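# Move the yellow open bin from shelf to table

## Task

Lift the yellow open bin down from the shelf and leave it standing upright on an empty area of the table, its parts still inside. All other bins must remain upright on the shelf with their contents. The result only counts if the bin rests there on its own, without the robot holding it. Anything the robot is in contact with at the end must not drop by more than about a fingernail's width once released, or the task fails.

## Robot and tools

ROBOT. Two 7-joint Kinova Gen3 arms, named left_arm and right_arm, each with a two-pad parallel gripper (max opening 50 mm). Bases in the scene frame: left_arm at (+0.057, +0.336, 0), right_arm at (-0.015, -0.370, 0), both turned only slightly about z, so both face roughly +x. The names are labels, not sides of any image.

FRAMES. Scene frame: origin on the table surface midway between the arms, +z up, +x out over the table, left_arm on the +y side. Each gripper has its own frame: fingers point along its +z, pads close along its x. end_effector_position is the point between the pads; the fingertips extend 17.5 mm past it. A rotation-only command pivots the gripper about that point.

execute_actions(actions). actions is a list of actions run in sequence. Each action lasts 15 control steps of 1/30 s (0.5 s) and is a list of 1 to 15 rows; if fewer than 15 rows are given, the last row repeats until the action ends. A row is one flat list of 18 numbers, each in [-1, 1], covering both arms even when one stays still: left dx, dy, dz, rx, ry, rz, gripper position, force_limit, speed, then the same nine for the right arm. The first six per arm are an OFFSET, not a pose: measured from that gripper's pose at the start of the action (for a call's first action, the last pose a result reported), expressed in the gripper's own axes. Every row in an action refers back to that same start, so rows do not add up. Scale: 1.0 = 0.6 m for dx, dy, dz and 180 degrees for the rotation vector (rx, ry, rz). Optionally 14 more numbers in [0, 1] follow: a stiffness factor per joint, left arm's 7 then right arm's 7, in Joint positions order; they persist until changed.
Each control step clips the commanded pose to 70 mm and 16 degrees from the measured one, so a long offset needs several actions; after an action the arm only reaches its last clipped pose. Position wins over orientation when both cannot be met. An empty list just returns the state and images.

GRIPPER NUMBERS. position: +1 = fully open, about -0.65 = pads meet, -1 = close until the object stops the fingers. force_limit per pad: -1 ~ 20 N, 0 ~ 102 N, +1 ~ 185 N (actual force may run ~17% over). speed of the opening change: -1 = 20 mm/s, 0 = 85, +1 = 150. To leave a gripper unchanged, resend its previous three numbers (a 0 is a real command). New force_limit or speed only apply once position changes by at least 0.01; to lower grip force, open first.

move(target, speed, blocking). target is one 18-number row laid out as above (optionally plus 14 stiffness values); the six pose numbers per arm are offsets in gripper axes from the pose in the latest result that shows one, same scale. The gripper numbers are sent at the start. Each gripper travels a straight path; all paths finish together, taking 0.5 to 10 s (cut off at 10 s). speed is the path top speed in m/s, 0.002 to 0.5, default 0.25; rotation up to twice that in rad/s. Paths ignore obstacles and the other arm, and the hand can lag, drift or overshoot speed, especially near full reach. Faster contact hits harder; a target set deeper past contact presses harder. blocking=false returns after 0.5 s while motion continues; until a result shows it ended, other moves and execute_actions are rejected, so use wait(0) to check or stop to brake (braking needs room). The result adds a move: line giving the ending (done, off_target, moving, held, fault), the limits that acted (paced = target clipped; held = steps blocked, after which the arm may surge), and each gripper's distance from its target.

wait(seconds): 0 to 10; robot keeps its last command; returns early if a running move finishes. stop(): no arguments. zoom_image(camera, region): camera is cam_low, cam_left_wrist or cam_right_wrist; region [x0, y0, x1, y1] in pixels of that camera's latest 504x504 image, at most 504 by 504. read_manual(section): only "licences". finished_scene(scene): ends the given scene permanently and reports success.

RESULTS. The state line gives each gripper's end_effector_position (m) and end_effector_quat_wxyz in the scene frame; at long reach the printed position may be off. Hand target lines show where the controller is steering. A pose unreachable line means the clearance check altered that arm's command. object_status: 0 moving, 1 stopped while opening, 2 stopped while closing (a real grip), 3 reached the commanded opening or pads met (usually nothing held). Confirm 2 after gripping with -1. A grip at force_limit -1 keeps reporting 2 even if the object slips away. Opening in mm is about (250 - position_measured) x 0.202. Cameras: cam_low is fixed near x = 1.76 m looking back at the robots; the wrist cameras ride on the hands. Calibration data is approximate.

CAUTIONS. Joint ranges: shoulder ±2.250, elbow ±2.580, wrist pitch ±2.100 rad, others ±6.283. Load limits 49.1 N m for the first four joints, 30.9 N m for the wrist joints, carried weight included; exceeding one freezes that arm for 10 s and drops the rest of the call. Holding loads heats motors: MOTOR HOT from 60 °C, OVER-TEMPERATURE FAULT at 75 °C, after which the arm sags. The simulation runs while you compose a reply, holding the last command. Objects may be tugged or nudged unexpectedly. Keep the arms from striking or pushing each other; avoid slams, hard pushes and drops; tip no bin and spill no parts; knock nothing off the table. Release the bin fully so it stands unaided and nothing the gripper touches settles more than about a centimetre.

Each tool is called after "Request:" as name([rows], argument=value, ...), one row to a line, values as JSON.

## Session

Request:
execute_actions(actions=[])

Scene clock: 0.00 s.
left_arm: end_effector_position=(+0.1322, +0.4346, +0.1973) position_measured=3 object_status=3 end_effector_quat_wxyz=(-0.578, +0.611, +0.459, +0.287) | right_arm: end_effector_position=(+0.4566, -0.4713, +0.2566) position_measured=3 object_status=3 end_effector_quat_wxyz=(-0.004, -0.499, +0.867, -0.002)
Joint positions: left_arm=[ 0.688  0.961  0.423  2.448 -0.615  1.414  3.089] | right_arm=[ 0.635  0.441 -0.628  1.454  0.268  1.336  4.087]
Joint velocities: left_arm=[-0.     0.    -0.001 -0.    -0.001 -0.     0.   ] | right_arm=[-0.001  0.001  0.     0.    -0.    -0.002 -0.   ]
Hand target (left_arm): +0.132, +0.435, +0.197; +0.578, -0.611, -0.459, -0.287
Hand target (right_arm): +0.457, -0.471, +0.257; -0.004, -0.499, +0.867, -0.002
Joint stiffness scale: left_arm=[1. 1. 1. 1. 1. 1. 1.] | right_arm=[1. 1. 1. 1. 1. 1. 1.]

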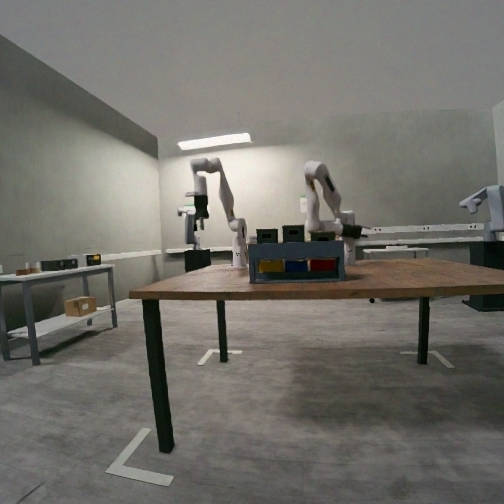

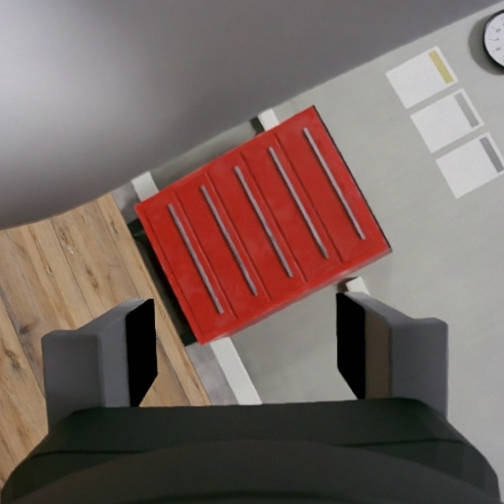

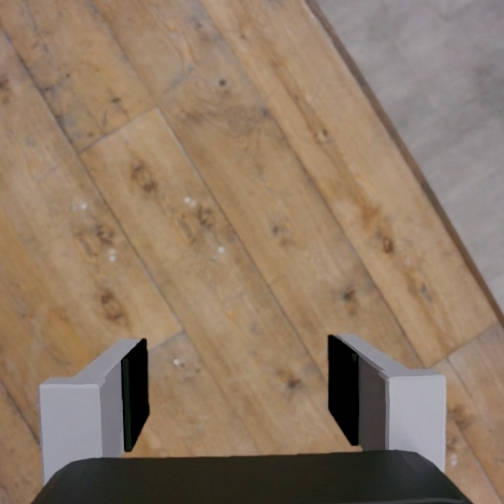

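Request:
zoom_image(camera="cam_low", region=[230, 210, 370, 300])

Region (230, 210, 370, 300) of cam_low's 504x504 image, scaled by 3.600, with more detail than that image has; it fills the top 324 rows of this view, and the rest is white.

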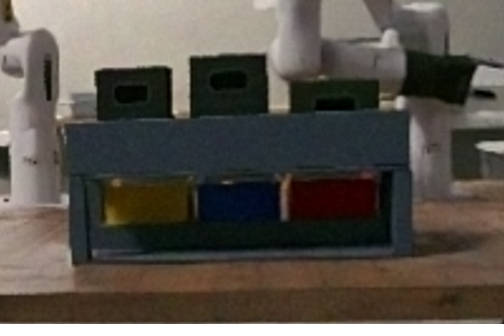

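Request:
move(target=[0,0,0,0,0,0,1,0,0, -0.462,0.5706,0.211,0.4875,-0.1312,-0.1315,1,0,0], speed=0.2)

Scene clock: 12.73 s.
left_arm: end_effector_position=(+0.1322, +0.4346, +0.1973) position_measured=3 object_status=3 end_effector_quat_wxyz=(-0.578, +0.611, +0.459, +0.287) | right_arm: end_effector_position=(+0.3012, -0.0620, +0.1273) position_measured=3 object_status=3 end_effector_quat_wxyz=(+0.491, -0.503, +0.505, -0.500)
Joint positions: left_arm=[ 0.688  0.961  0.423  2.448 -0.615  1.414  3.089] | right_arm=[-1.18   1.357 -0.516  2.151  1.582  2.084  1.29 ]
Joint velocities: left_arm=[ 0.     0.     0.    -0.001 -0.001  0.     0.   ] | right_arm=[-0.012  0.002  0.007 -0.001  0.    -0.001  0.001]
Hand target (left_arm): +0.132, +0.435, +0.197; +0.578, -0.611, -0.459, -0.287
Hand target (right_arm): +0.301, -0.059, +0.128; +0.494, -0.505, +0.501, -0.500
Off the commanded pose (left_arm): 0.000 m, 0 deg.
Off the commanded pose (right_arm): 0.003 m, 1 deg.
Joint stiffness scale: left_arm=[1. 1. 1. 1. 1. 1. 1.] | right_arm=[1. 1. 1. 1. 1. 1. 1.]
move: done
camera_calibration (this result's frames):
cam_left_wrist: T_world_to_cam=[[0.439469, 0.205808, 0.874363, -0.327241], [0.888084, 0.0465386, -0.457319, -0.024856], [-0.134812, 0.977485, -0.162323, -0.203495], [0, 0, 0, 1]] pos_world=[0.138453, 0.267419, 0.241729]
cam_right_wrist: T_world_to_cam=[[-0.0367219, -0.999325, 0.000989837, -0.0487968], [-0.041773, 0.000545381, -0.999127, 0.16896], [0.998452, -0.0367312, -0.0417649, -0.137276], [0, 0, 0, 1]] pos_world=[0.14233, -0.0538983, 0.163127]

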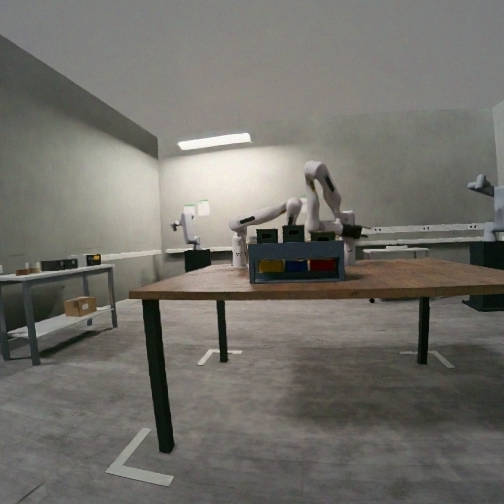

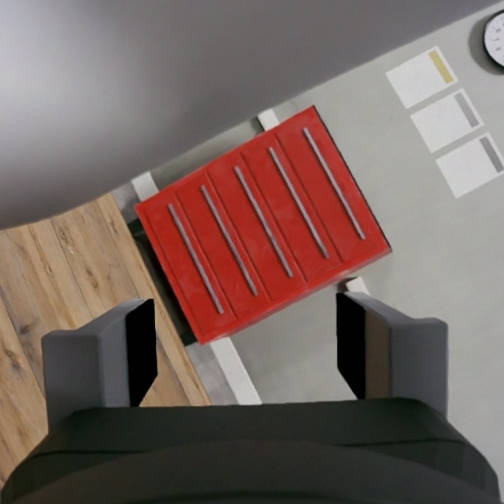

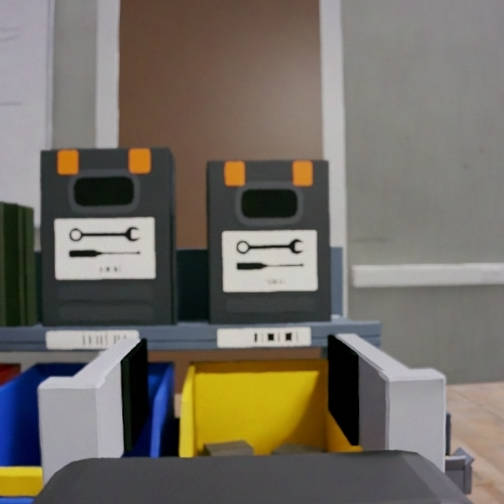

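Request:
move(target=[0,0,0,0,0,0,1,0,0, 0,-0.25,-0.05,-0.222,0,0,1,0,0], speed=0.2)

Scene clock: 15.97 s.
left_arm: end_effector_position=(+0.1322, +0.4346, +0.1973) position_measured=3 object_status=3 end_effector_quat_wxyz=(-0.578, +0.611, +0.459, +0.287) | right_arm: end_effector_position=(+0.2745, -0.0600, +0.2802) position_measured=3 object_status=3 end_effector_quat_wxyz=(+0.297, -0.639, +0.643, -0.300)
Joint positions: left_arm=[ 0.688  0.961  0.423  2.448 -0.615  1.414  3.089] | right_arm=[-0.505  0.513 -1.34   2.114  1.233  1.634  2.269]
Joint velocities: left_arm=[ 0.     0.     0.    -0.     0.001 -0.     0.   ] | right_arm=[ 0.016 -0.    -0.013 -0.     0.     0.001  0.   ]
Hand target (left_arm): +0.132, +0.435, +0.197; +0.578, -0.611, -0.459, -0.287
Hand target (right_arm): +0.273, -0.060, +0.279; -0.294, +0.641, -0.644, +0.298
Off the commanded pose (left_arm): 0.000 m, 0 deg.
Off the commanded pose (right_arm): 0.003 m, 1 deg.
Joint stiffness scale: left_arm=[1. 1. 1. 1. 1. 1. 1.] | right_arm=[1. 1. 1. 1. 1. 1. 1.]
move: done
camera_calibration (this result's frames):
cam_left_wrist: T_world_to_cam=[[0.439469, 0.205808, 0.874363, -0.327241], [0.888084, 0.0465384, -0.45732, -0.0248559], [-0.134812, 0.977485, -0.162323, -0.203495], [0, 0, 0, 1]] pos_world=[0.138453, 0.267419, 0.241729]
cam_right_wrist: T_world_to_cam=[[-0.029865, -0.999463, 0.0134841, -0.0533498], [-0.661873, 0.009665, -0.749553, 0.421419], [0.74902, -0.0313102, -0.661807, 0.138404], [0, 0, 0, 1]] pos_world=[0.173665, -0.0530607, 0.408192]

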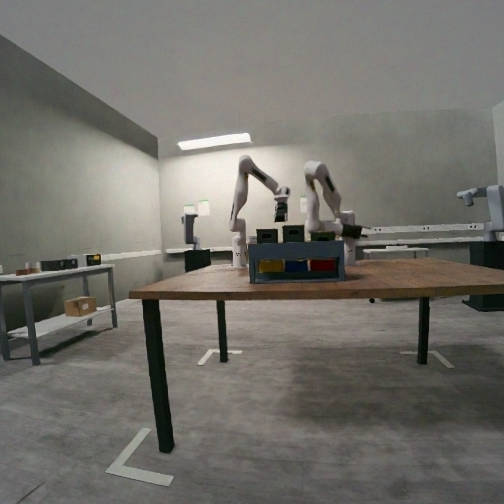

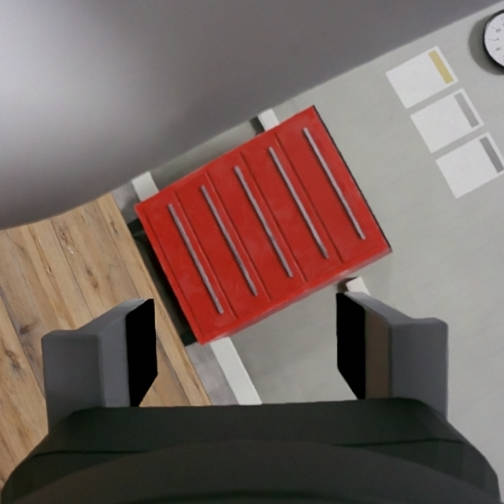

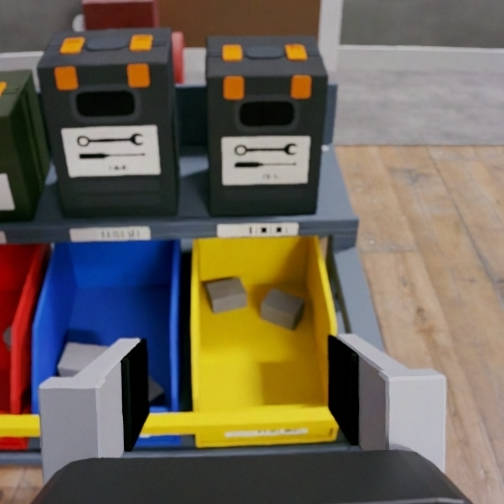

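Request:
zoom_image(camera="cam_right_wrist", region=[0, 200, 504, 504])

Region (0, 200, 504, 504) of cam_right_wrist's 504x504 image, scaled by 1.000; it fills the top 304 rows of this view, and the rest is white.

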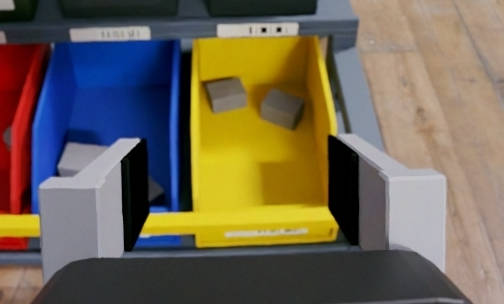

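Request:
move(target=[0,0,0,0,0,0,1,0,0, 0,-0.311,0.05,-0.27,0,0,1,0,0], speed=0.2)

Scene clock: 20.43 s.
left_arm: end_effector_position=(+0.1322, +0.4346, +0.1973) position_measured=3 object_status=3 end_effector_quat_wxyz=(-0.578, +0.611, +0.459, +0.287) | right_arm: end_effector_position=(+0.4177, -0.0600, +0.4055) position_measured=3 object_status=3 end_effector_quat_wxyz=(+0.015, -0.703, +0.711, -0.006)
Joint positions: left_arm=[ 0.688  0.961  0.423  2.448 -0.615  1.414  3.089] | right_arm=[-0.133  0.744 -1.493  0.799  0.901  2.045  3.543]
Joint velocities: left_arm=[-0.     0.     0.001 -0.001 -0.001 -0.    -0.   ] | right_arm=[-0.009 -0.     0.005 -0.002  0.     0.001  0.002]
Hand target (left_arm): +0.132, +0.435, +0.197; +0.578, -0.611, -0.459, -0.287
Hand target (right_arm): +0.418, -0.063, +0.404; -0.010, +0.703, -0.711, +0.010
Off the commanded pose (left_arm): 0.000 m, 0 deg.
Off the commanded pose (right_arm): 0.002 m, 1 deg.
Joint stiffness scale: left_arm=[1. 1. 1. 1. 1. 1. 1.] | right_arm=[1. 1. 1. 1. 1. 1. 1.]
move: done
camera_calibration (this result's frames):
cam_left_wrist: T_world_to_cam=[[0.439469, 0.205808, 0.874363, -0.327241], [0.888084, 0.0465383, -0.457319, -0.0248559], [-0.134811, 0.977485, -0.162323, -0.203495], [0, 0, 0, 1]] pos_world=[0.138453, 0.267419, 0.241729]
cam_right_wrist: T_world_to_cam=[[-0.0179844, -0.999744, 0.0137293, -0.055851], [-0.99983, 0.0179268, -0.00430825, 0.449561], [0.00406102, -0.0138044, -0.999896, 0.563352], [0, 0, 0, 1]] pos_world=[0.446192, -0.0561192, 0.565997]

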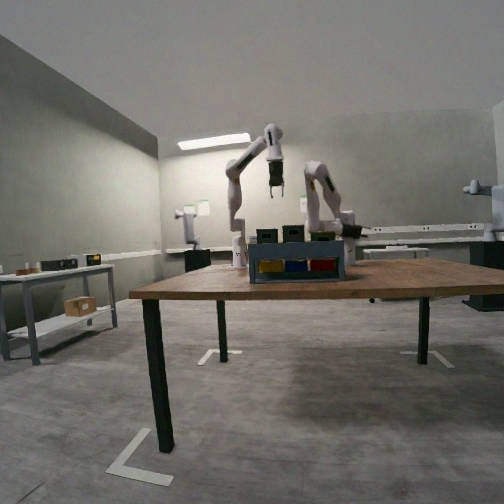

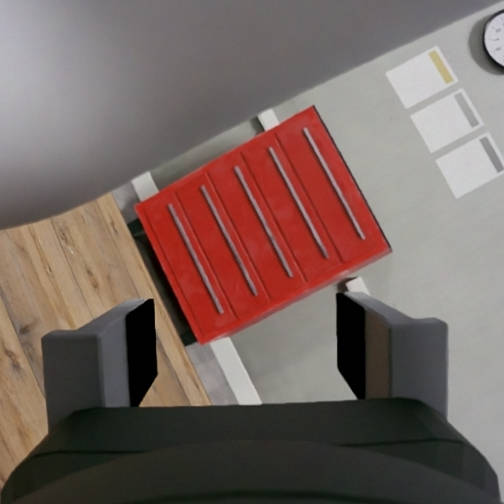

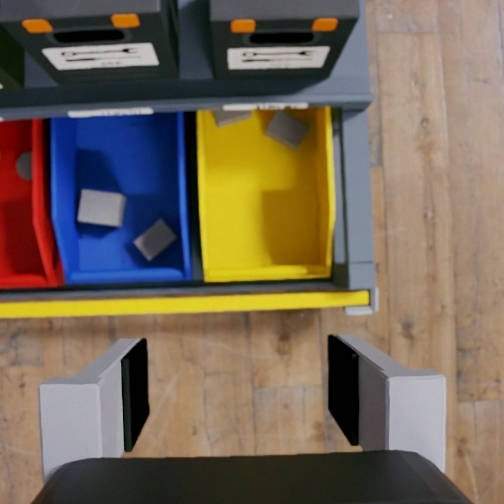

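Request:
move(target=[-0.18,0.159,-0.626,-0.261,0.509,0.298,1,0,0, 0,0,0,0,0,0,1,0,0], speed=0.2)

Scene clock: 29.90 s.
left_arm: end_effector_position=(+0.2404, +0.0561, +0.1222) position_measured=3 object_status=3 end_effector_quat_wxyz=(+0.518, -0.511, +0.478, -0.492) | right_arm: end_effector_position=(+0.4176, -0.0598, +0.4054) position_measured=3 object_status=3 end_effector_quat_wxyz=(+0.015, -0.703, +0.711, -0.006)
Joint positions: left_arm=[ 1.625  1.472  0.577  2.087 -1.276  2.097  2.067] | right_arm=[-0.134  0.744 -1.493  0.799  0.901  2.045  3.543]
Joint velocities: left_arm=[ 0.    -0.006 -0.     0.003  0.    -0.    -0.004] | right_arm=[ 0.     0.     0.001 -0.     0.     0.001  0.   ]
Hand target (left_arm): +0.240, +0.053, +0.124; +0.516, -0.508, +0.480, -0.494
Hand target (right_arm): +0.418, -0.060, +0.405; -0.015, +0.703, -0.711, +0.006
Off the commanded pose (left_arm): 0.002 m, 1 deg.
Off the commanded pose (right_arm): 0.000 m, 0 deg.
Joint stiffness scale: left_arm=[1. 1. 1. 1. 1. 1. 1.] | right_arm=[1. 1. 1. 1. 1. 1. 1.]
move: done
camera_calibration (this result's frames):
cam_left_wrist: T_world_to_cam=[[0.0335741, -0.999276, -0.0178934, 0.0430154], [-0.0176675, 0.0173073, -0.999694, 0.147918], [0.99928, 0.03388, -0.0170737, -0.0686422], [0, 0, 0, 1]] pos_world=[0.0697619, 0.0427498, 0.14747]
cam_right_wrist: T_world_to_cam=[[-0.0174763, -0.999752, 0.0138351, -0.0558489], [-0.999839, 0.0174176, -0.00435034, 0.449417], [0.00410828, -0.0139089, -0.999895, 0.563309], [0, 0, 0, 1]] pos_world=[0.446055, -0.0558278, 0.565978]

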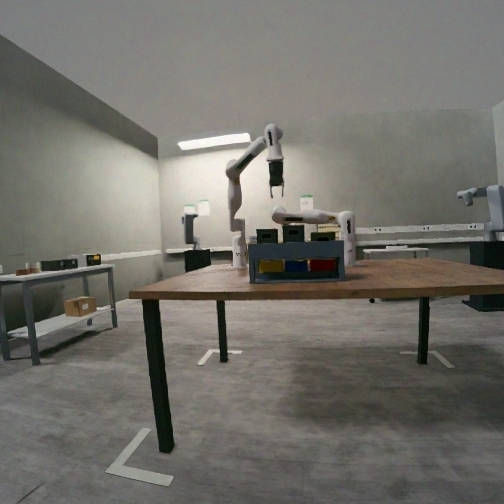

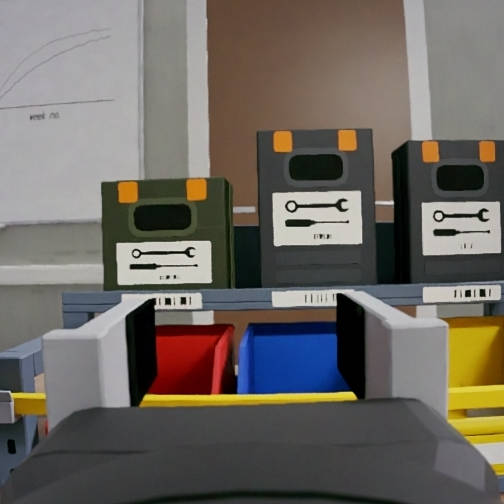

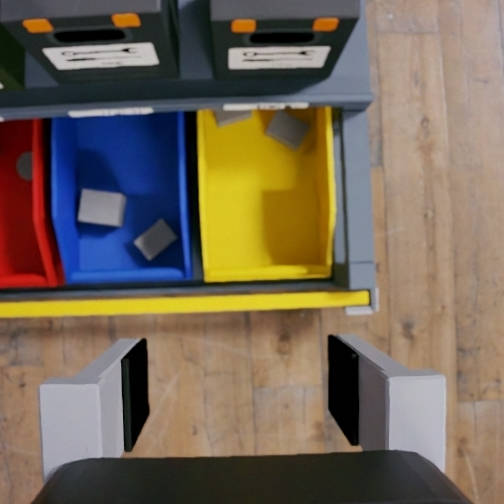

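Request:
move(target=[0.1,-0.12,0,-0.14,0,0,1,0,0, 0,0,0,0,0,0,1,0,0], speed=0.2)

Scene clock: 31.93 s.
left_arm: end_effector_position=(+0.2422, -0.0011, +0.1932) position_measured=3 object_status=3 end_effector_quat_wxyz=(-0.397, +0.611, -0.574, +0.375) | right_arm: end_effector_position=(+0.4176, -0.0598, +0.4054) position_measured=3 object_status=3 end_effector_quat_wxyz=(+0.015, -0.703, +0.711, -0.006)
Joint positions: left_arm=[ 1.327  1.061  1.056  2.121 -1.321  2.054  1.576] | right_arm=[-0.134  0.744 -1.493  0.799  0.901  2.045  3.543]
Joint velocities: left_arm=[-0.01  -0.001  0.006 -0.001  0.    -0.001  0.   ] | right_arm=[ 0.001  0.    -0.     0.    -0.     0.     0.   ]
Hand target (left_arm): +0.243, -0.003, +0.194; -0.395, +0.612, -0.573, +0.375
Hand target (right_arm): +0.418, -0.060, +0.405; -0.015, +0.703, -0.711, +0.006
Off the commanded pose (left_arm): 0.003 m, 0 deg.
Off the commanded pose (right_arm): 0.000 m, 0 deg.
Joint stiffness scale: left_arm=[1. 1. 1. 1. 1. 1. 1.] | right_arm=[1. 1. 1. 1. 1. 1. 1.]
move: done
camera_calibration (this result's frames):
cam_left_wrist: T_world_to_cam=[[0.0265294, -0.999596, -0.0102214, -0.0127429], [-0.439726, -0.00248657, -0.898128, 0.302544], [0.89774, 0.0283214, -0.439615, 0.0390092], [0, 0, 0, 1]] pos_world=[0.0983544, -0.0130903, 0.288742]
cam_right_wrist: T_world_to_cam=[[-0.0174761, -0.999752, 0.0138351, -0.0558489], [-0.999839, 0.0174174, -0.00435048, 0.449417], [0.00410843, -0.0139089, -0.999895, 0.563309], [0, 0, 0, 1]] pos_world=[0.446055, -0.0558277, 0.565978]

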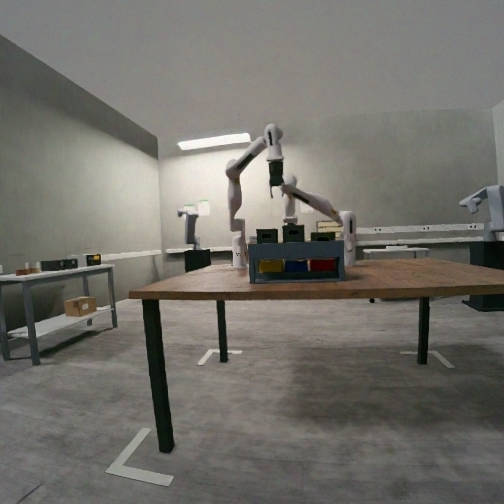

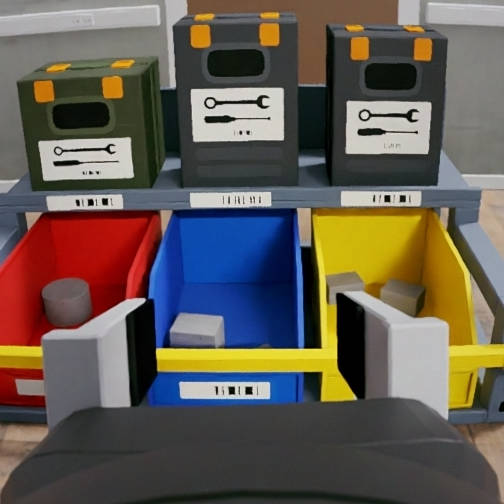

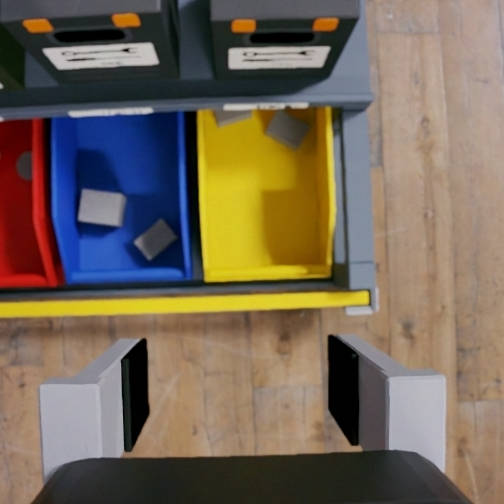

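Request:
zoom_image(camera="cam_left_wrist", region=[252, 200, 504, 420])

Region (252, 200, 504, 420) of cam_left_wrist's 504x504 image, scaled by 2.000; it fills the top 440 rows of this view, and the rest is white.

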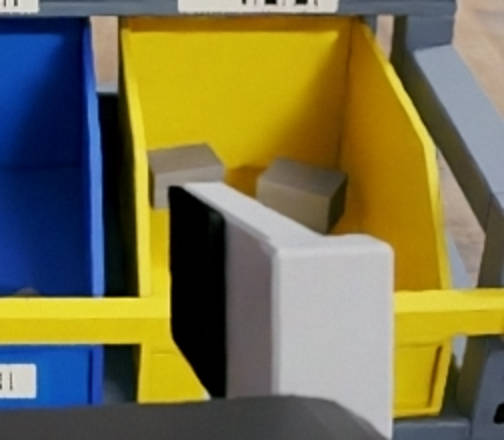

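Request:
move(target=[0.12,0,0,0,0,0,1,0,0, 0,0,0,0,0,0,1,0,0], speed=0.2)

Request:
zoom_image(camera="cam_left_wrist", region=[100, 200, 400, 420])

Scene clock: 35.33 s.
left_arm: end_effector_position=(+0.2473, -0.0711, +0.1946) position_measured=3 object_status=3 end_effector_quat_wxyz=(-0.396, +0.613, -0.572, +0.375) | right_arm: end_effector_position=(+0.4176, -0.0598, +0.4054) position_measured=3 object_status=3 end_effector_quat_wxyz=(+0.015, -0.703, +0.711, -0.006)
Joint positions: left_arm=[ 1.329  1.083  1.019  1.896 -1.465  2.065  1.342] | right_arm=[-0.134  0.744 -1.493  0.799  0.901  2.045  3.543]
Joint velocities: left_arm=[ 0.004  0.001 -0.004 -0.009  0.    -0.    -0.003] | right_arm=[ 0.    -0.001 -0.001  0.    -0.    -0.    -0.   ]
Hand target (left_arm): +0.246, -0.073, +0.193; -0.397, +0.611, -0.574, +0.374
Hand target (right_arm): +0.418, -0.060, +0.405; -0.015, +0.703, -0.711, +0.006
Off the commanded pose (left_arm): 0.002 m, 0 deg.
Off the commanded pose (right_arm): 0.000 m, 0 deg.
Joint stiffness scale: left_arm=[1. 1. 1. 1. 1. 1. 1.] | right_arm=[1. 1. 1. 1. 1. 1. 1.]
move: done
camera_calibration (this result's frames):
cam_left_wrist: T_world_to_cam=[[0.0316073, -0.999486, -0.00528323, -0.0850617], [-0.441083, -0.00920487, -0.897419, 0.305592], [0.89691, 0.0306953, -0.441147, 0.0376263], [0, 0, 0, 1]] pos_world=[0.103733, -0.08336, 0.290394]
cam_right_wrist: T_world_to_cam=[[-0.0174766, -0.999752, 0.0138348, -0.0558486], [-0.999839, 0.017418, -0.00435044, 0.449417], [0.00410839, -0.0139086, -0.999895, 0.563309], [0, 0, 0, 1]] pos_world=[0.446055, -0.0558278, 0.565978]

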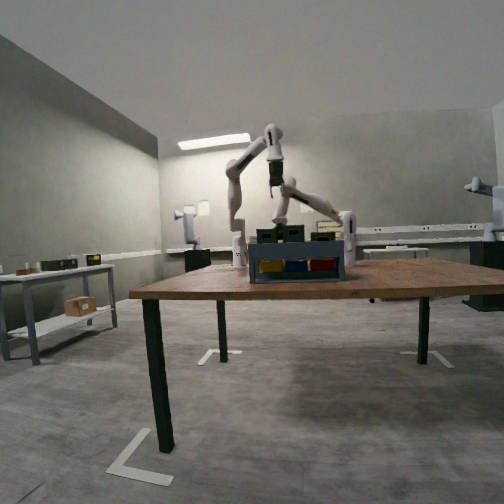

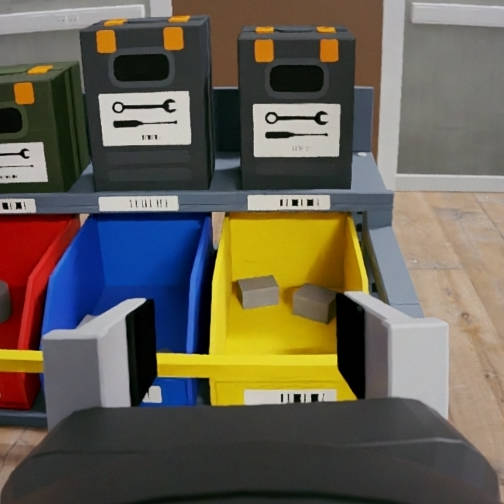

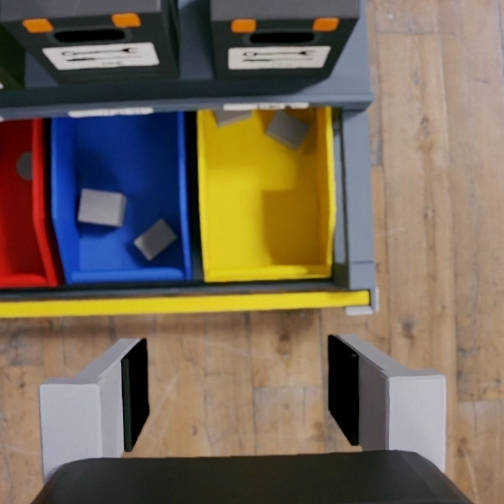

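Region (100, 200, 400, 420) of cam_left_wrist's 504x504 image, scaled by 1.680; it fills the top 370 rows of this view, and the rest is white.

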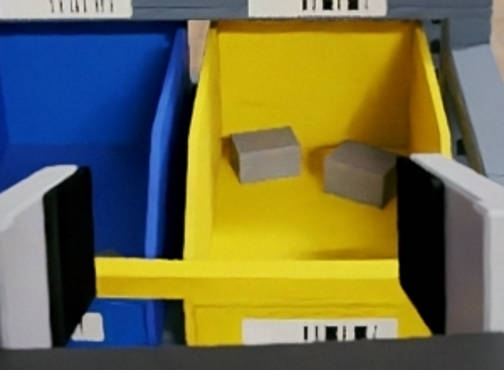

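Request:
move(target=[0,0,0,0,0,0,1,0,0, 0.01,-0.012,0.342,0,0,-0.5,1,0,0], speed=0.2)

Scene clock: 41.67 s.
left_arm: end_effector_position=(+0.2472, -0.0713, +0.1946) position_measured=3 object_status=3 end_effector_quat_wxyz=(-0.396, +0.613, -0.572, +0.375) | right_arm: end_effector_position=(+0.4263, -0.0644, +0.2021) position_measured=3 object_status=3 end_effector_quat_wxyz=(-0.004, +1.000, -0.007, +0.011)
Joint positions: left_arm=[ 1.33   1.084  1.018  1.896 -1.465  2.065  1.341] | right_arm=[ 0.128  1.046 -1.623  1.35   1.085  1.713  4.908]
Joint velocities: left_arm=[-0.     0.    -0.    -0.001  0.     0.     0.   ] | right_arm=[ 0.003  0.005 -0.001  0.     0.    -0.     0.002]
Hand target (left_arm): +0.247, -0.071, +0.195; -0.396, +0.613, -0.572, +0.375
Hand target (right_arm): +0.430, -0.064, +0.201; -0.007, +1.000, -0.005, +0.015
Off the commanded pose (left_arm): 0.000 m, 0 deg.
Off the commanded pose (right_arm): 0.005 m, 1 deg.
Joint stiffness scale: left_arm=[1. 1. 1. 1. 1. 1. 1.] | right_arm=[1. 1. 1. 1. 1. 1. 1.]
move: off_target (right_arm)
camera_calibration (this result's frames):
cam_left_wrist: T_world_to_cam=[[0.0315684, -0.999488, -0.00529866, -0.0851811], [-0.441068, -0.00917336, -0.897427, 0.305487], [0.896918, 0.0306674, -0.441131, 0.0377406], [0, 0, 0, 1]] pos_world=[0.103579, -0.0834926, 0.290349]
cam_right_wrist: T_world_to_cam=[[0.998681, -0.0199283, 0.0473104, -0.434395], [-0.0207486, -0.999642, 0.0169109, -0.0298203], [0.0469564, -0.0178702, -0.998737, 0.341153], [0, 0, 0, 1]] pos_world=[0.417184, -0.0323699, 0.361778]

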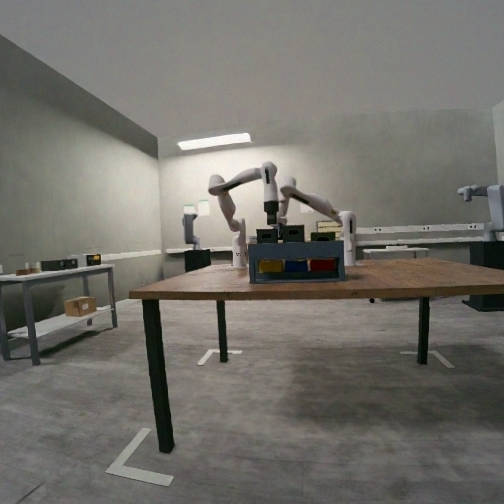

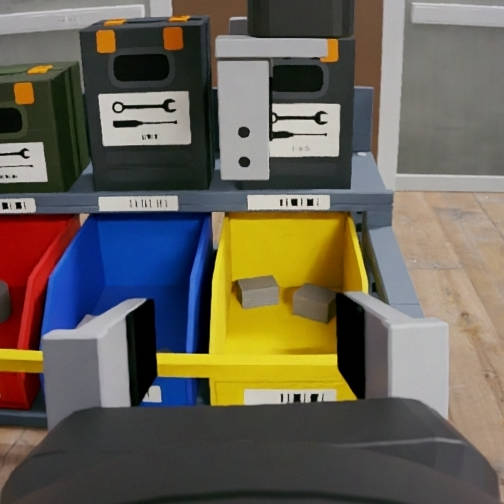

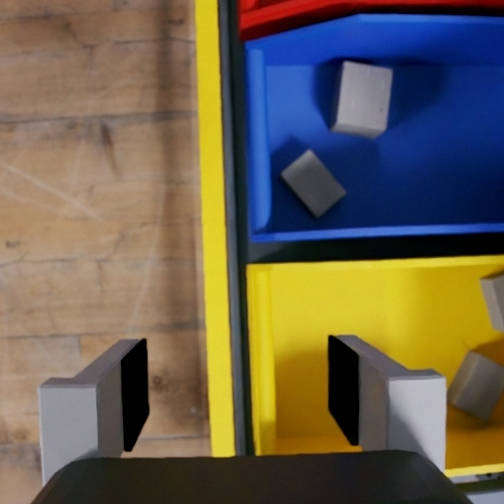

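Request:
move(target=[0,0,0,0,0,0,1,0,0, 0.123,-0.037,0,0,0,0.5,1,0,0], speed=0.2)

Scene clock: 48.47 s.
left_arm: end_effector_position=(+0.2472, -0.0713, +0.1946) position_measured=3 object_status=3 end_effector_quat_wxyz=(-0.396, +0.613, -0.572, +0.375) | right_arm: end_effector_position=(+0.5023, -0.0420, +0.2056) position_measured=3 object_status=3 end_effector_quat_wxyz=(+0.015, -0.704, +0.710, -0.005)
Joint positions: left_arm=[ 1.33   1.084  1.018  1.896 -1.465  2.065  1.341] | right_arm=[-0.041  1.049 -1.463  1.054  1.085  1.713  3.51 ]
Joint velocities: left_arm=[-0.     0.001  0.    -0.    -0.     0.001  0.   ] | right_arm=[-0.004  0.002  0.    -0.003  0.     0.001 -0.002]
Hand target (left_arm): +0.247, -0.071, +0.195; -0.396, +0.613, -0.572, +0.375
Hand target (right_arm): +0.501, -0.044, +0.204; -0.010, +0.702, -0.712, +0.005
Off the commanded pose (left_arm): 0.000 m, 0 deg.
Off the commanded pose (right_arm): 0.003 m, 1 deg.
Joint stiffness scale: left_arm=[1. 1. 1. 1. 1. 1. 1.] | right_arm=[1. 1. 1. 1. 1. 1. 1.]
move: done
camera_calibration (this result's frames):
cam_left_wrist: T_world_to_cam=[[0.0315684, -0.999488, -0.00529878, -0.0851811], [-0.441068, -0.00917324, -0.897427, 0.305487], [0.896918, 0.0306675, -0.441131, 0.0377406], [0, 0, 0, 1]] pos_world=[0.103579, -0.0834926, 0.290349]
cam_right_wrist: T_world_to_cam=[[-0.0136488, -0.999851, 0.0105628, -0.035121], [-0.999901, 0.0136111, -0.00362777, 0.532668], [0.00348345, -0.0106113, -0.999938, 0.363823], [0, 0, 0, 1]] pos_world=[0.530869, -0.0385053, 0.366104]

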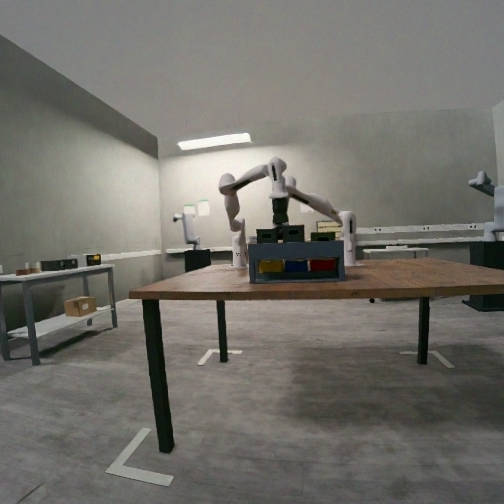

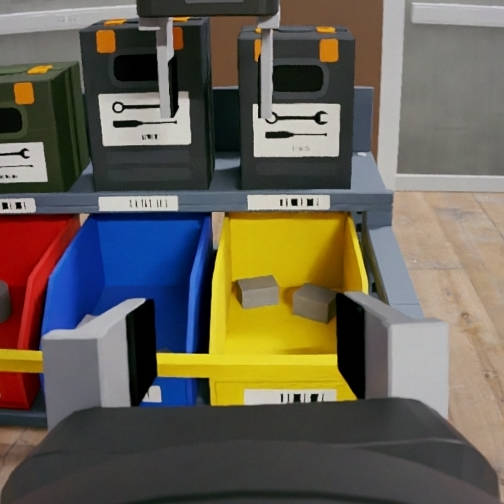

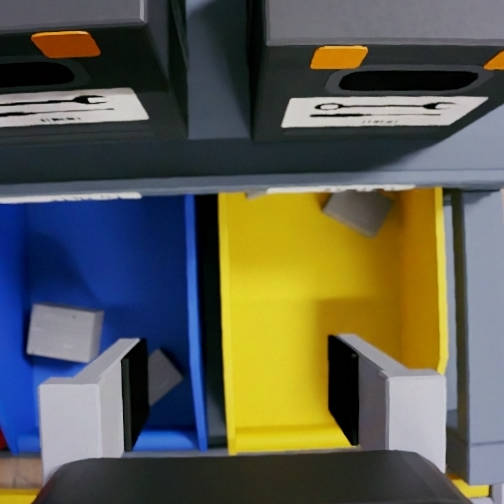

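Request:
move(target=[0,0,0,0,0,0,1,0,0, -0.012,0,0.133,0,0,0,-0.25,0,0], speed=0.1)

Scene clock: 52.63 s.
left_arm: end_effector_position=(+0.2472, -0.0713, +0.1946) position_measured=3 object_status=3 end_effector_quat_wxyz=(-0.396, +0.613, -0.572, +0.375) | right_arm: end_effector_position=(+0.5006, -0.0328, +0.1285) position_measured=189 object_status=3 end_effector_quat_wxyz=(+0.012, -0.707, +0.707, -0.002)
Joint positions: left_arm=[ 1.33   1.084  1.018  1.896 -1.465  2.065  1.341] | right_arm=[-0.034  1.141 -1.41   1.162  1.13   1.583  3.456]
Joint velocities: left_arm=[ 0.001  0.001  0.    -0.     0.001  0.     0.   ] | right_arm=[ 0.001  0.002  0.001  0.     0.    -0.002 -0.001]
Hand target (left_arm): +0.247, -0.071, +0.195; -0.396, +0.613, -0.572, +0.375
Hand target (right_arm): +0.504, -0.034, +0.126; -0.015, +0.705, -0.709, +0.005
Off the commanded pose (left_arm): 0.000 m, 0 deg.
Off the commanded pose (right_arm): 0.005 m, 1 deg.
Joint stiffness scale: left_arm=[1. 1. 1. 1. 1. 1. 1.] | right_arm=[1. 1. 1. 1. 1. 1. 1.]
move: off_target (right_arm)
camera_calibration (this result's frames):
cam_left_wrist: T_world_to_cam=[[0.0315683, -0.999488, -0.00529844, -0.0851812], [-0.441068, -0.00917349, -0.897427, 0.305487], [0.896918, 0.0306672, -0.441131, 0.0377407], [0, 0, 0, 1]] pos_world=[0.103579, -0.0834926, 0.290349]
cam_right_wrist: T_world_to_cam=[[-0.00603342, -0.999926, 0.0105242, -0.0289362], [-0.999969, 0.00608587, 0.00495884, 0.529227], [-0.00502252, -0.010494, -0.999932, 0.291125], [0, 0, 0, 1]] pos_world=[0.530498, -0.0290998, 0.288786]

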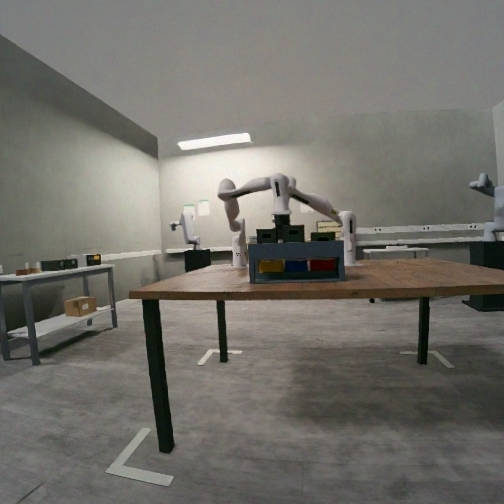

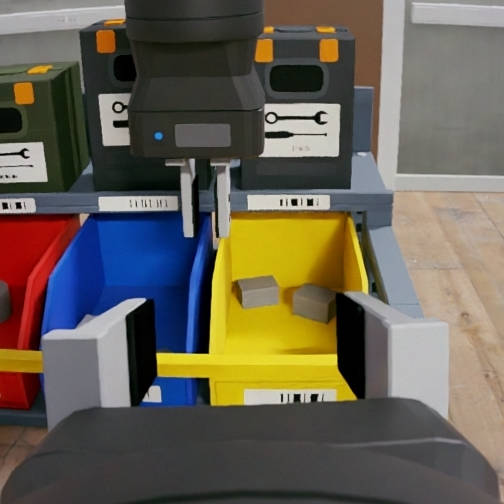

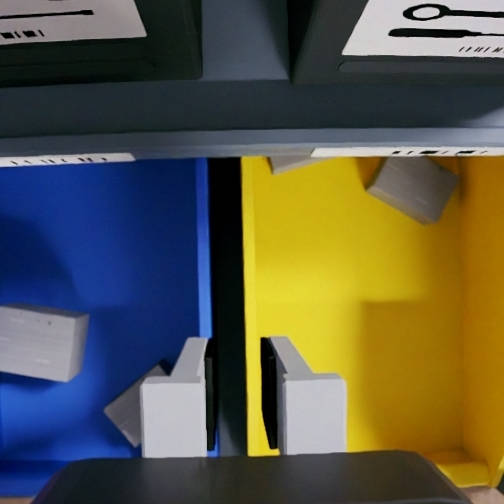

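Request:
move(target=[0,0,0,0,0,0,1,0,0, 0.005,0,0.0,0,0,0,-0.386,0,0], speed=0.05)

Scene clock: 54.43 s.
left_arm: end_effector_position=(+0.2472, -0.0713, +0.1946) position_measured=3 object_status=3 end_effector_quat_wxyz=(-0.396, +0.613, -0.572, +0.375) | right_arm: end_effector_position=(+0.5005, -0.0356, +0.1275) position_measured=210 object_status=3 end_effector_quat_wxyz=(+0.011, -0.707, +0.707, -0.002)
Joint positions: left_arm=[ 1.33   1.084  1.018  1.896 -1.465  2.065  1.341] | right_arm=[-0.029  1.141 -1.41   1.167  1.13   1.583  3.456]
Joint velocities: left_arm=[-0.001  0.    -0.    -0.    -0.001 -0.     0.   ] | right_arm=[ 0.002 -0.001 -0.001  0.001  0.    -0.    -0.001]
Hand target (left_arm): +0.247, -0.071, +0.195; -0.396, +0.613, -0.572, +0.375
Hand target (right_arm): +0.501, -0.036, +0.128; -0.012, +0.707, -0.707, +0.002
Off the commanded pose (left_arm): 0.000 m, 0 deg.
Off the commanded pose (right_arm): 0.001 m, 0 deg.
Joint stiffness scale: left_arm=[1. 1. 1. 1. 1. 1. 1.] | right_arm=[1. 1. 1. 1. 1. 1. 1.]
move: done
camera_calibration (this result's frames):
cam_left_wrist: T_world_to_cam=[[0.0315683, -0.999488, -0.00529868, -0.0851811], [-0.441068, -0.00917331, -0.897427, 0.305486], [0.896918, 0.0306674, -0.441131, 0.0377407], [0, 0, 0, 1]] pos_world=[0.103579, -0.0834926, 0.290349]
cam_right_wrist: T_world_to_cam=[[-0.00615398, -0.999897, 0.0129338, -0.0319774], [-0.999964, 0.00622938, 0.0057968, 0.529124], [-0.00587677, -0.0128977, -0.9999, 0.290469], [0, 0, 0, 1]] pos_world=[0.530615, -0.0315238, 0.287786]

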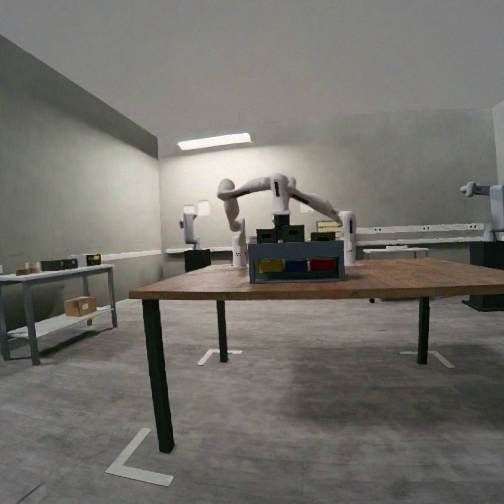

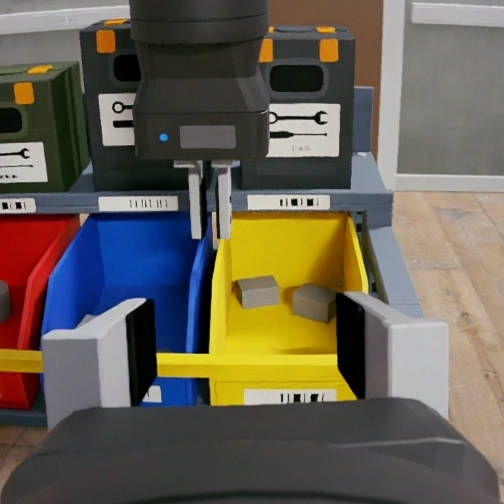

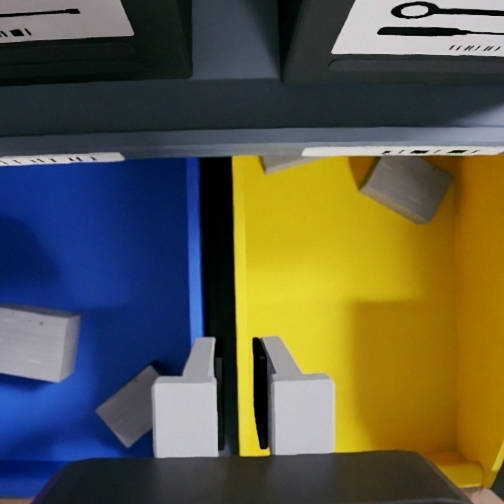

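Request:
move(target=[0,0,0,0,0,0,1,0,0, 0,0,0.1,0,0,0,-0.386,0,0], speed=0.03)

Scene clock: 57.07 s.
left_arm: end_effector_position=(+0.2472, -0.0713, +0.1946) position_measured=3 object_status=3 end_effector_quat_wxyz=(-0.396, +0.613, -0.572, +0.375) | right_arm: end_effector_position=(+0.4993, -0.0303, +0.0973) position_measured=210 object_status=3 end_effector_quat_wxyz=(-0.021, +0.709, -0.705, +0.004)
Joint positions: left_arm=[ 1.33   1.084  1.018  1.896 -1.465  2.065  1.341] | right_arm=[-0.022  1.176 -1.391  1.227  1.166  1.512  3.423]
Joint velocities: left_arm=[ 0.001  0.     0.     0.     0.001  0.    -0.   ] | right_arm=[ 0.001  0.001 -0.001  0.003  0.003  0.002 -0.002]
Hand target (left_arm): +0.247, -0.071, +0.195; -0.396, +0.613, -0.572, +0.375
Hand target (right_arm): +0.500, -0.035, +0.068; -0.011, +0.707, -0.707, +0.002
Off the commanded pose (left_arm): 0.000 m, 0 deg.
Off the commanded pose (right_arm): 0.030 m, 1 deg.
Joint stiffness scale: left_arm=[1. 1. 1. 1. 1. 1. 1.] | right_arm=[1. 1. 1. 1. 1. 1. 1.]
move: off_target (right_arm)
camera_calibration (this result's frames):
cam_left_wrist: T_world_to_cam=[[0.0315685, -0.999488, -0.00529865, -0.0851812], [-0.441068, -0.00917338, -0.897427, 0.305487], [0.896918, 0.0306675, -0.441131, 0.0377406], [0, 0, 0, 1]] pos_world=[0.103579, -0.0834926, 0.290349]
cam_right_wrist: T_world_to_cam=[[0.000302513, -0.999999, 0.00130927, -0.0283727], [-0.999959, -0.000314366, -0.00906239, 0.529273], [0.0090628, -0.00130647, -0.999958, 0.253175], [0, 0, 0, 1]] pos_world=[0.526965, -0.0278756, 0.257998]

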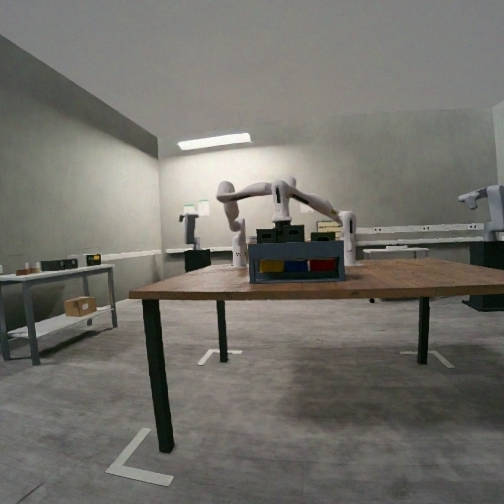

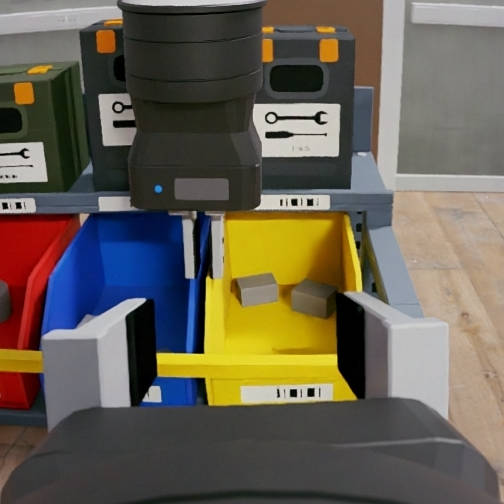

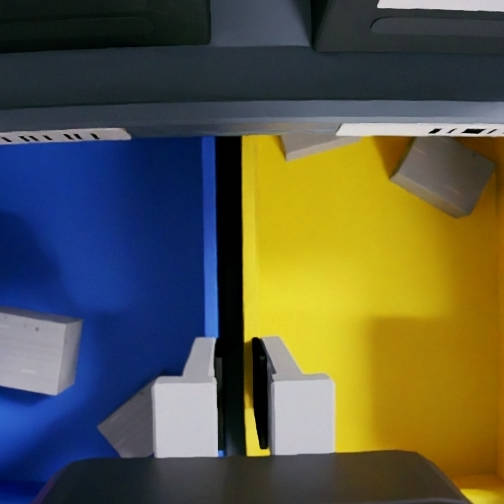

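Request:
move(target=[0,0,0,0,0,0,1,0,0, 0.012,0,-0.025,0,0,0,-0.33,0,0], speed=0.03)

Scene clock: 59.97 s.
left_arm: end_effector_position=(+0.2472, -0.0713, +0.1946) position_measured=3 object_status=3 end_effector_quat_wxyz=(-0.396, +0.613, -0.572, +0.375) | right_arm: end_effector_position=(+0.5028, -0.0364, +0.1104) position_measured=202 object_status=3 end_effector_quat_wxyz=(+0.025, -0.707, +0.707, -0.006)
Joint positions: left_arm=[ 1.33   1.084  1.018  1.896 -1.465  2.065  1.341] | right_arm=[-0.007  1.156 -1.401  1.228  1.159  1.523  3.426]
Joint velocities: left_arm=[ 0.     0.    -0.     0.001  0.    -0.    -0.   ] | right_arm=[ 0.003 -0.002 -0.    -0.001 -0.    -0.    -0.   ]
Hand target (left_arm): +0.247, -0.071, +0.195; -0.396, +0.613, -0.572, +0.375
Hand target (right_arm): +0.499, -0.038, +0.112; -0.021, +0.709, -0.705, +0.004
Off the commanded pose (left_arm): 0.000 m, 0 deg.
Off the commanded pose (right_arm): 0.005 m, 1 deg.
Joint stiffness scale: left_arm=[1. 1. 1. 1. 1. 1. 1.] | right_arm=[1. 1. 1. 1. 1. 1. 1.]
move: off_target (right_arm)
camera_calibration (this result's frames):
cam_left_wrist: T_world_to_cam=[[0.0315683, -0.999488, -0.00529865, -0.0851811], [-0.441068, -0.00917334, -0.897427, 0.305487], [0.896918, 0.0306673, -0.441132, 0.0377407], [0, 0, 0, 1]] pos_world=[0.103579, -0.0834926, 0.290349]
cam_right_wrist: T_world_to_cam=[[-0.00642227, -0.999979, -0.00117769, -0.0308226], [-0.999809, 0.00644293, -0.0184652, 0.534044], [0.0184724, 0.00105887, -0.999829, 0.261559], [0, 0, 0, 1]] pos_world=[0.528913, -0.0345397, 0.271339]

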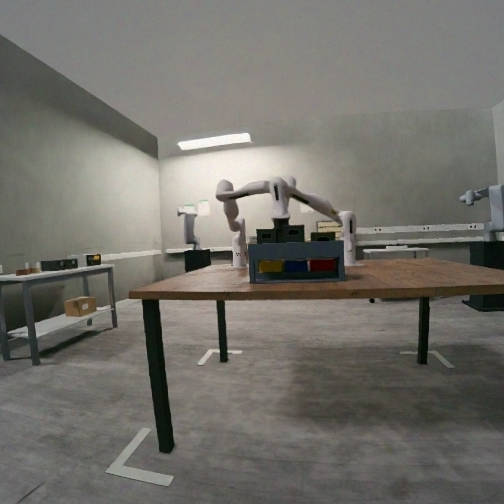

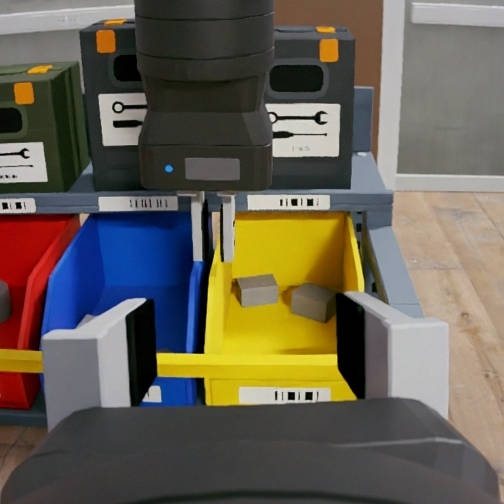

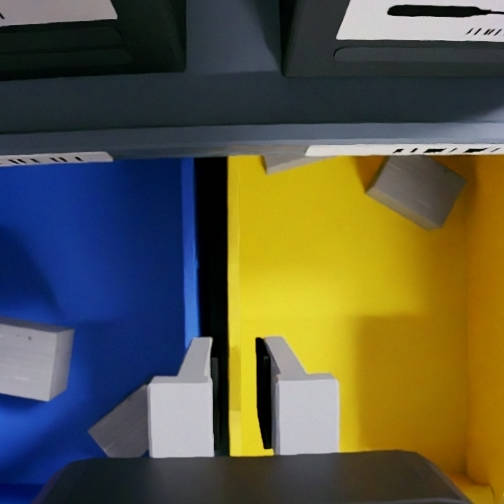

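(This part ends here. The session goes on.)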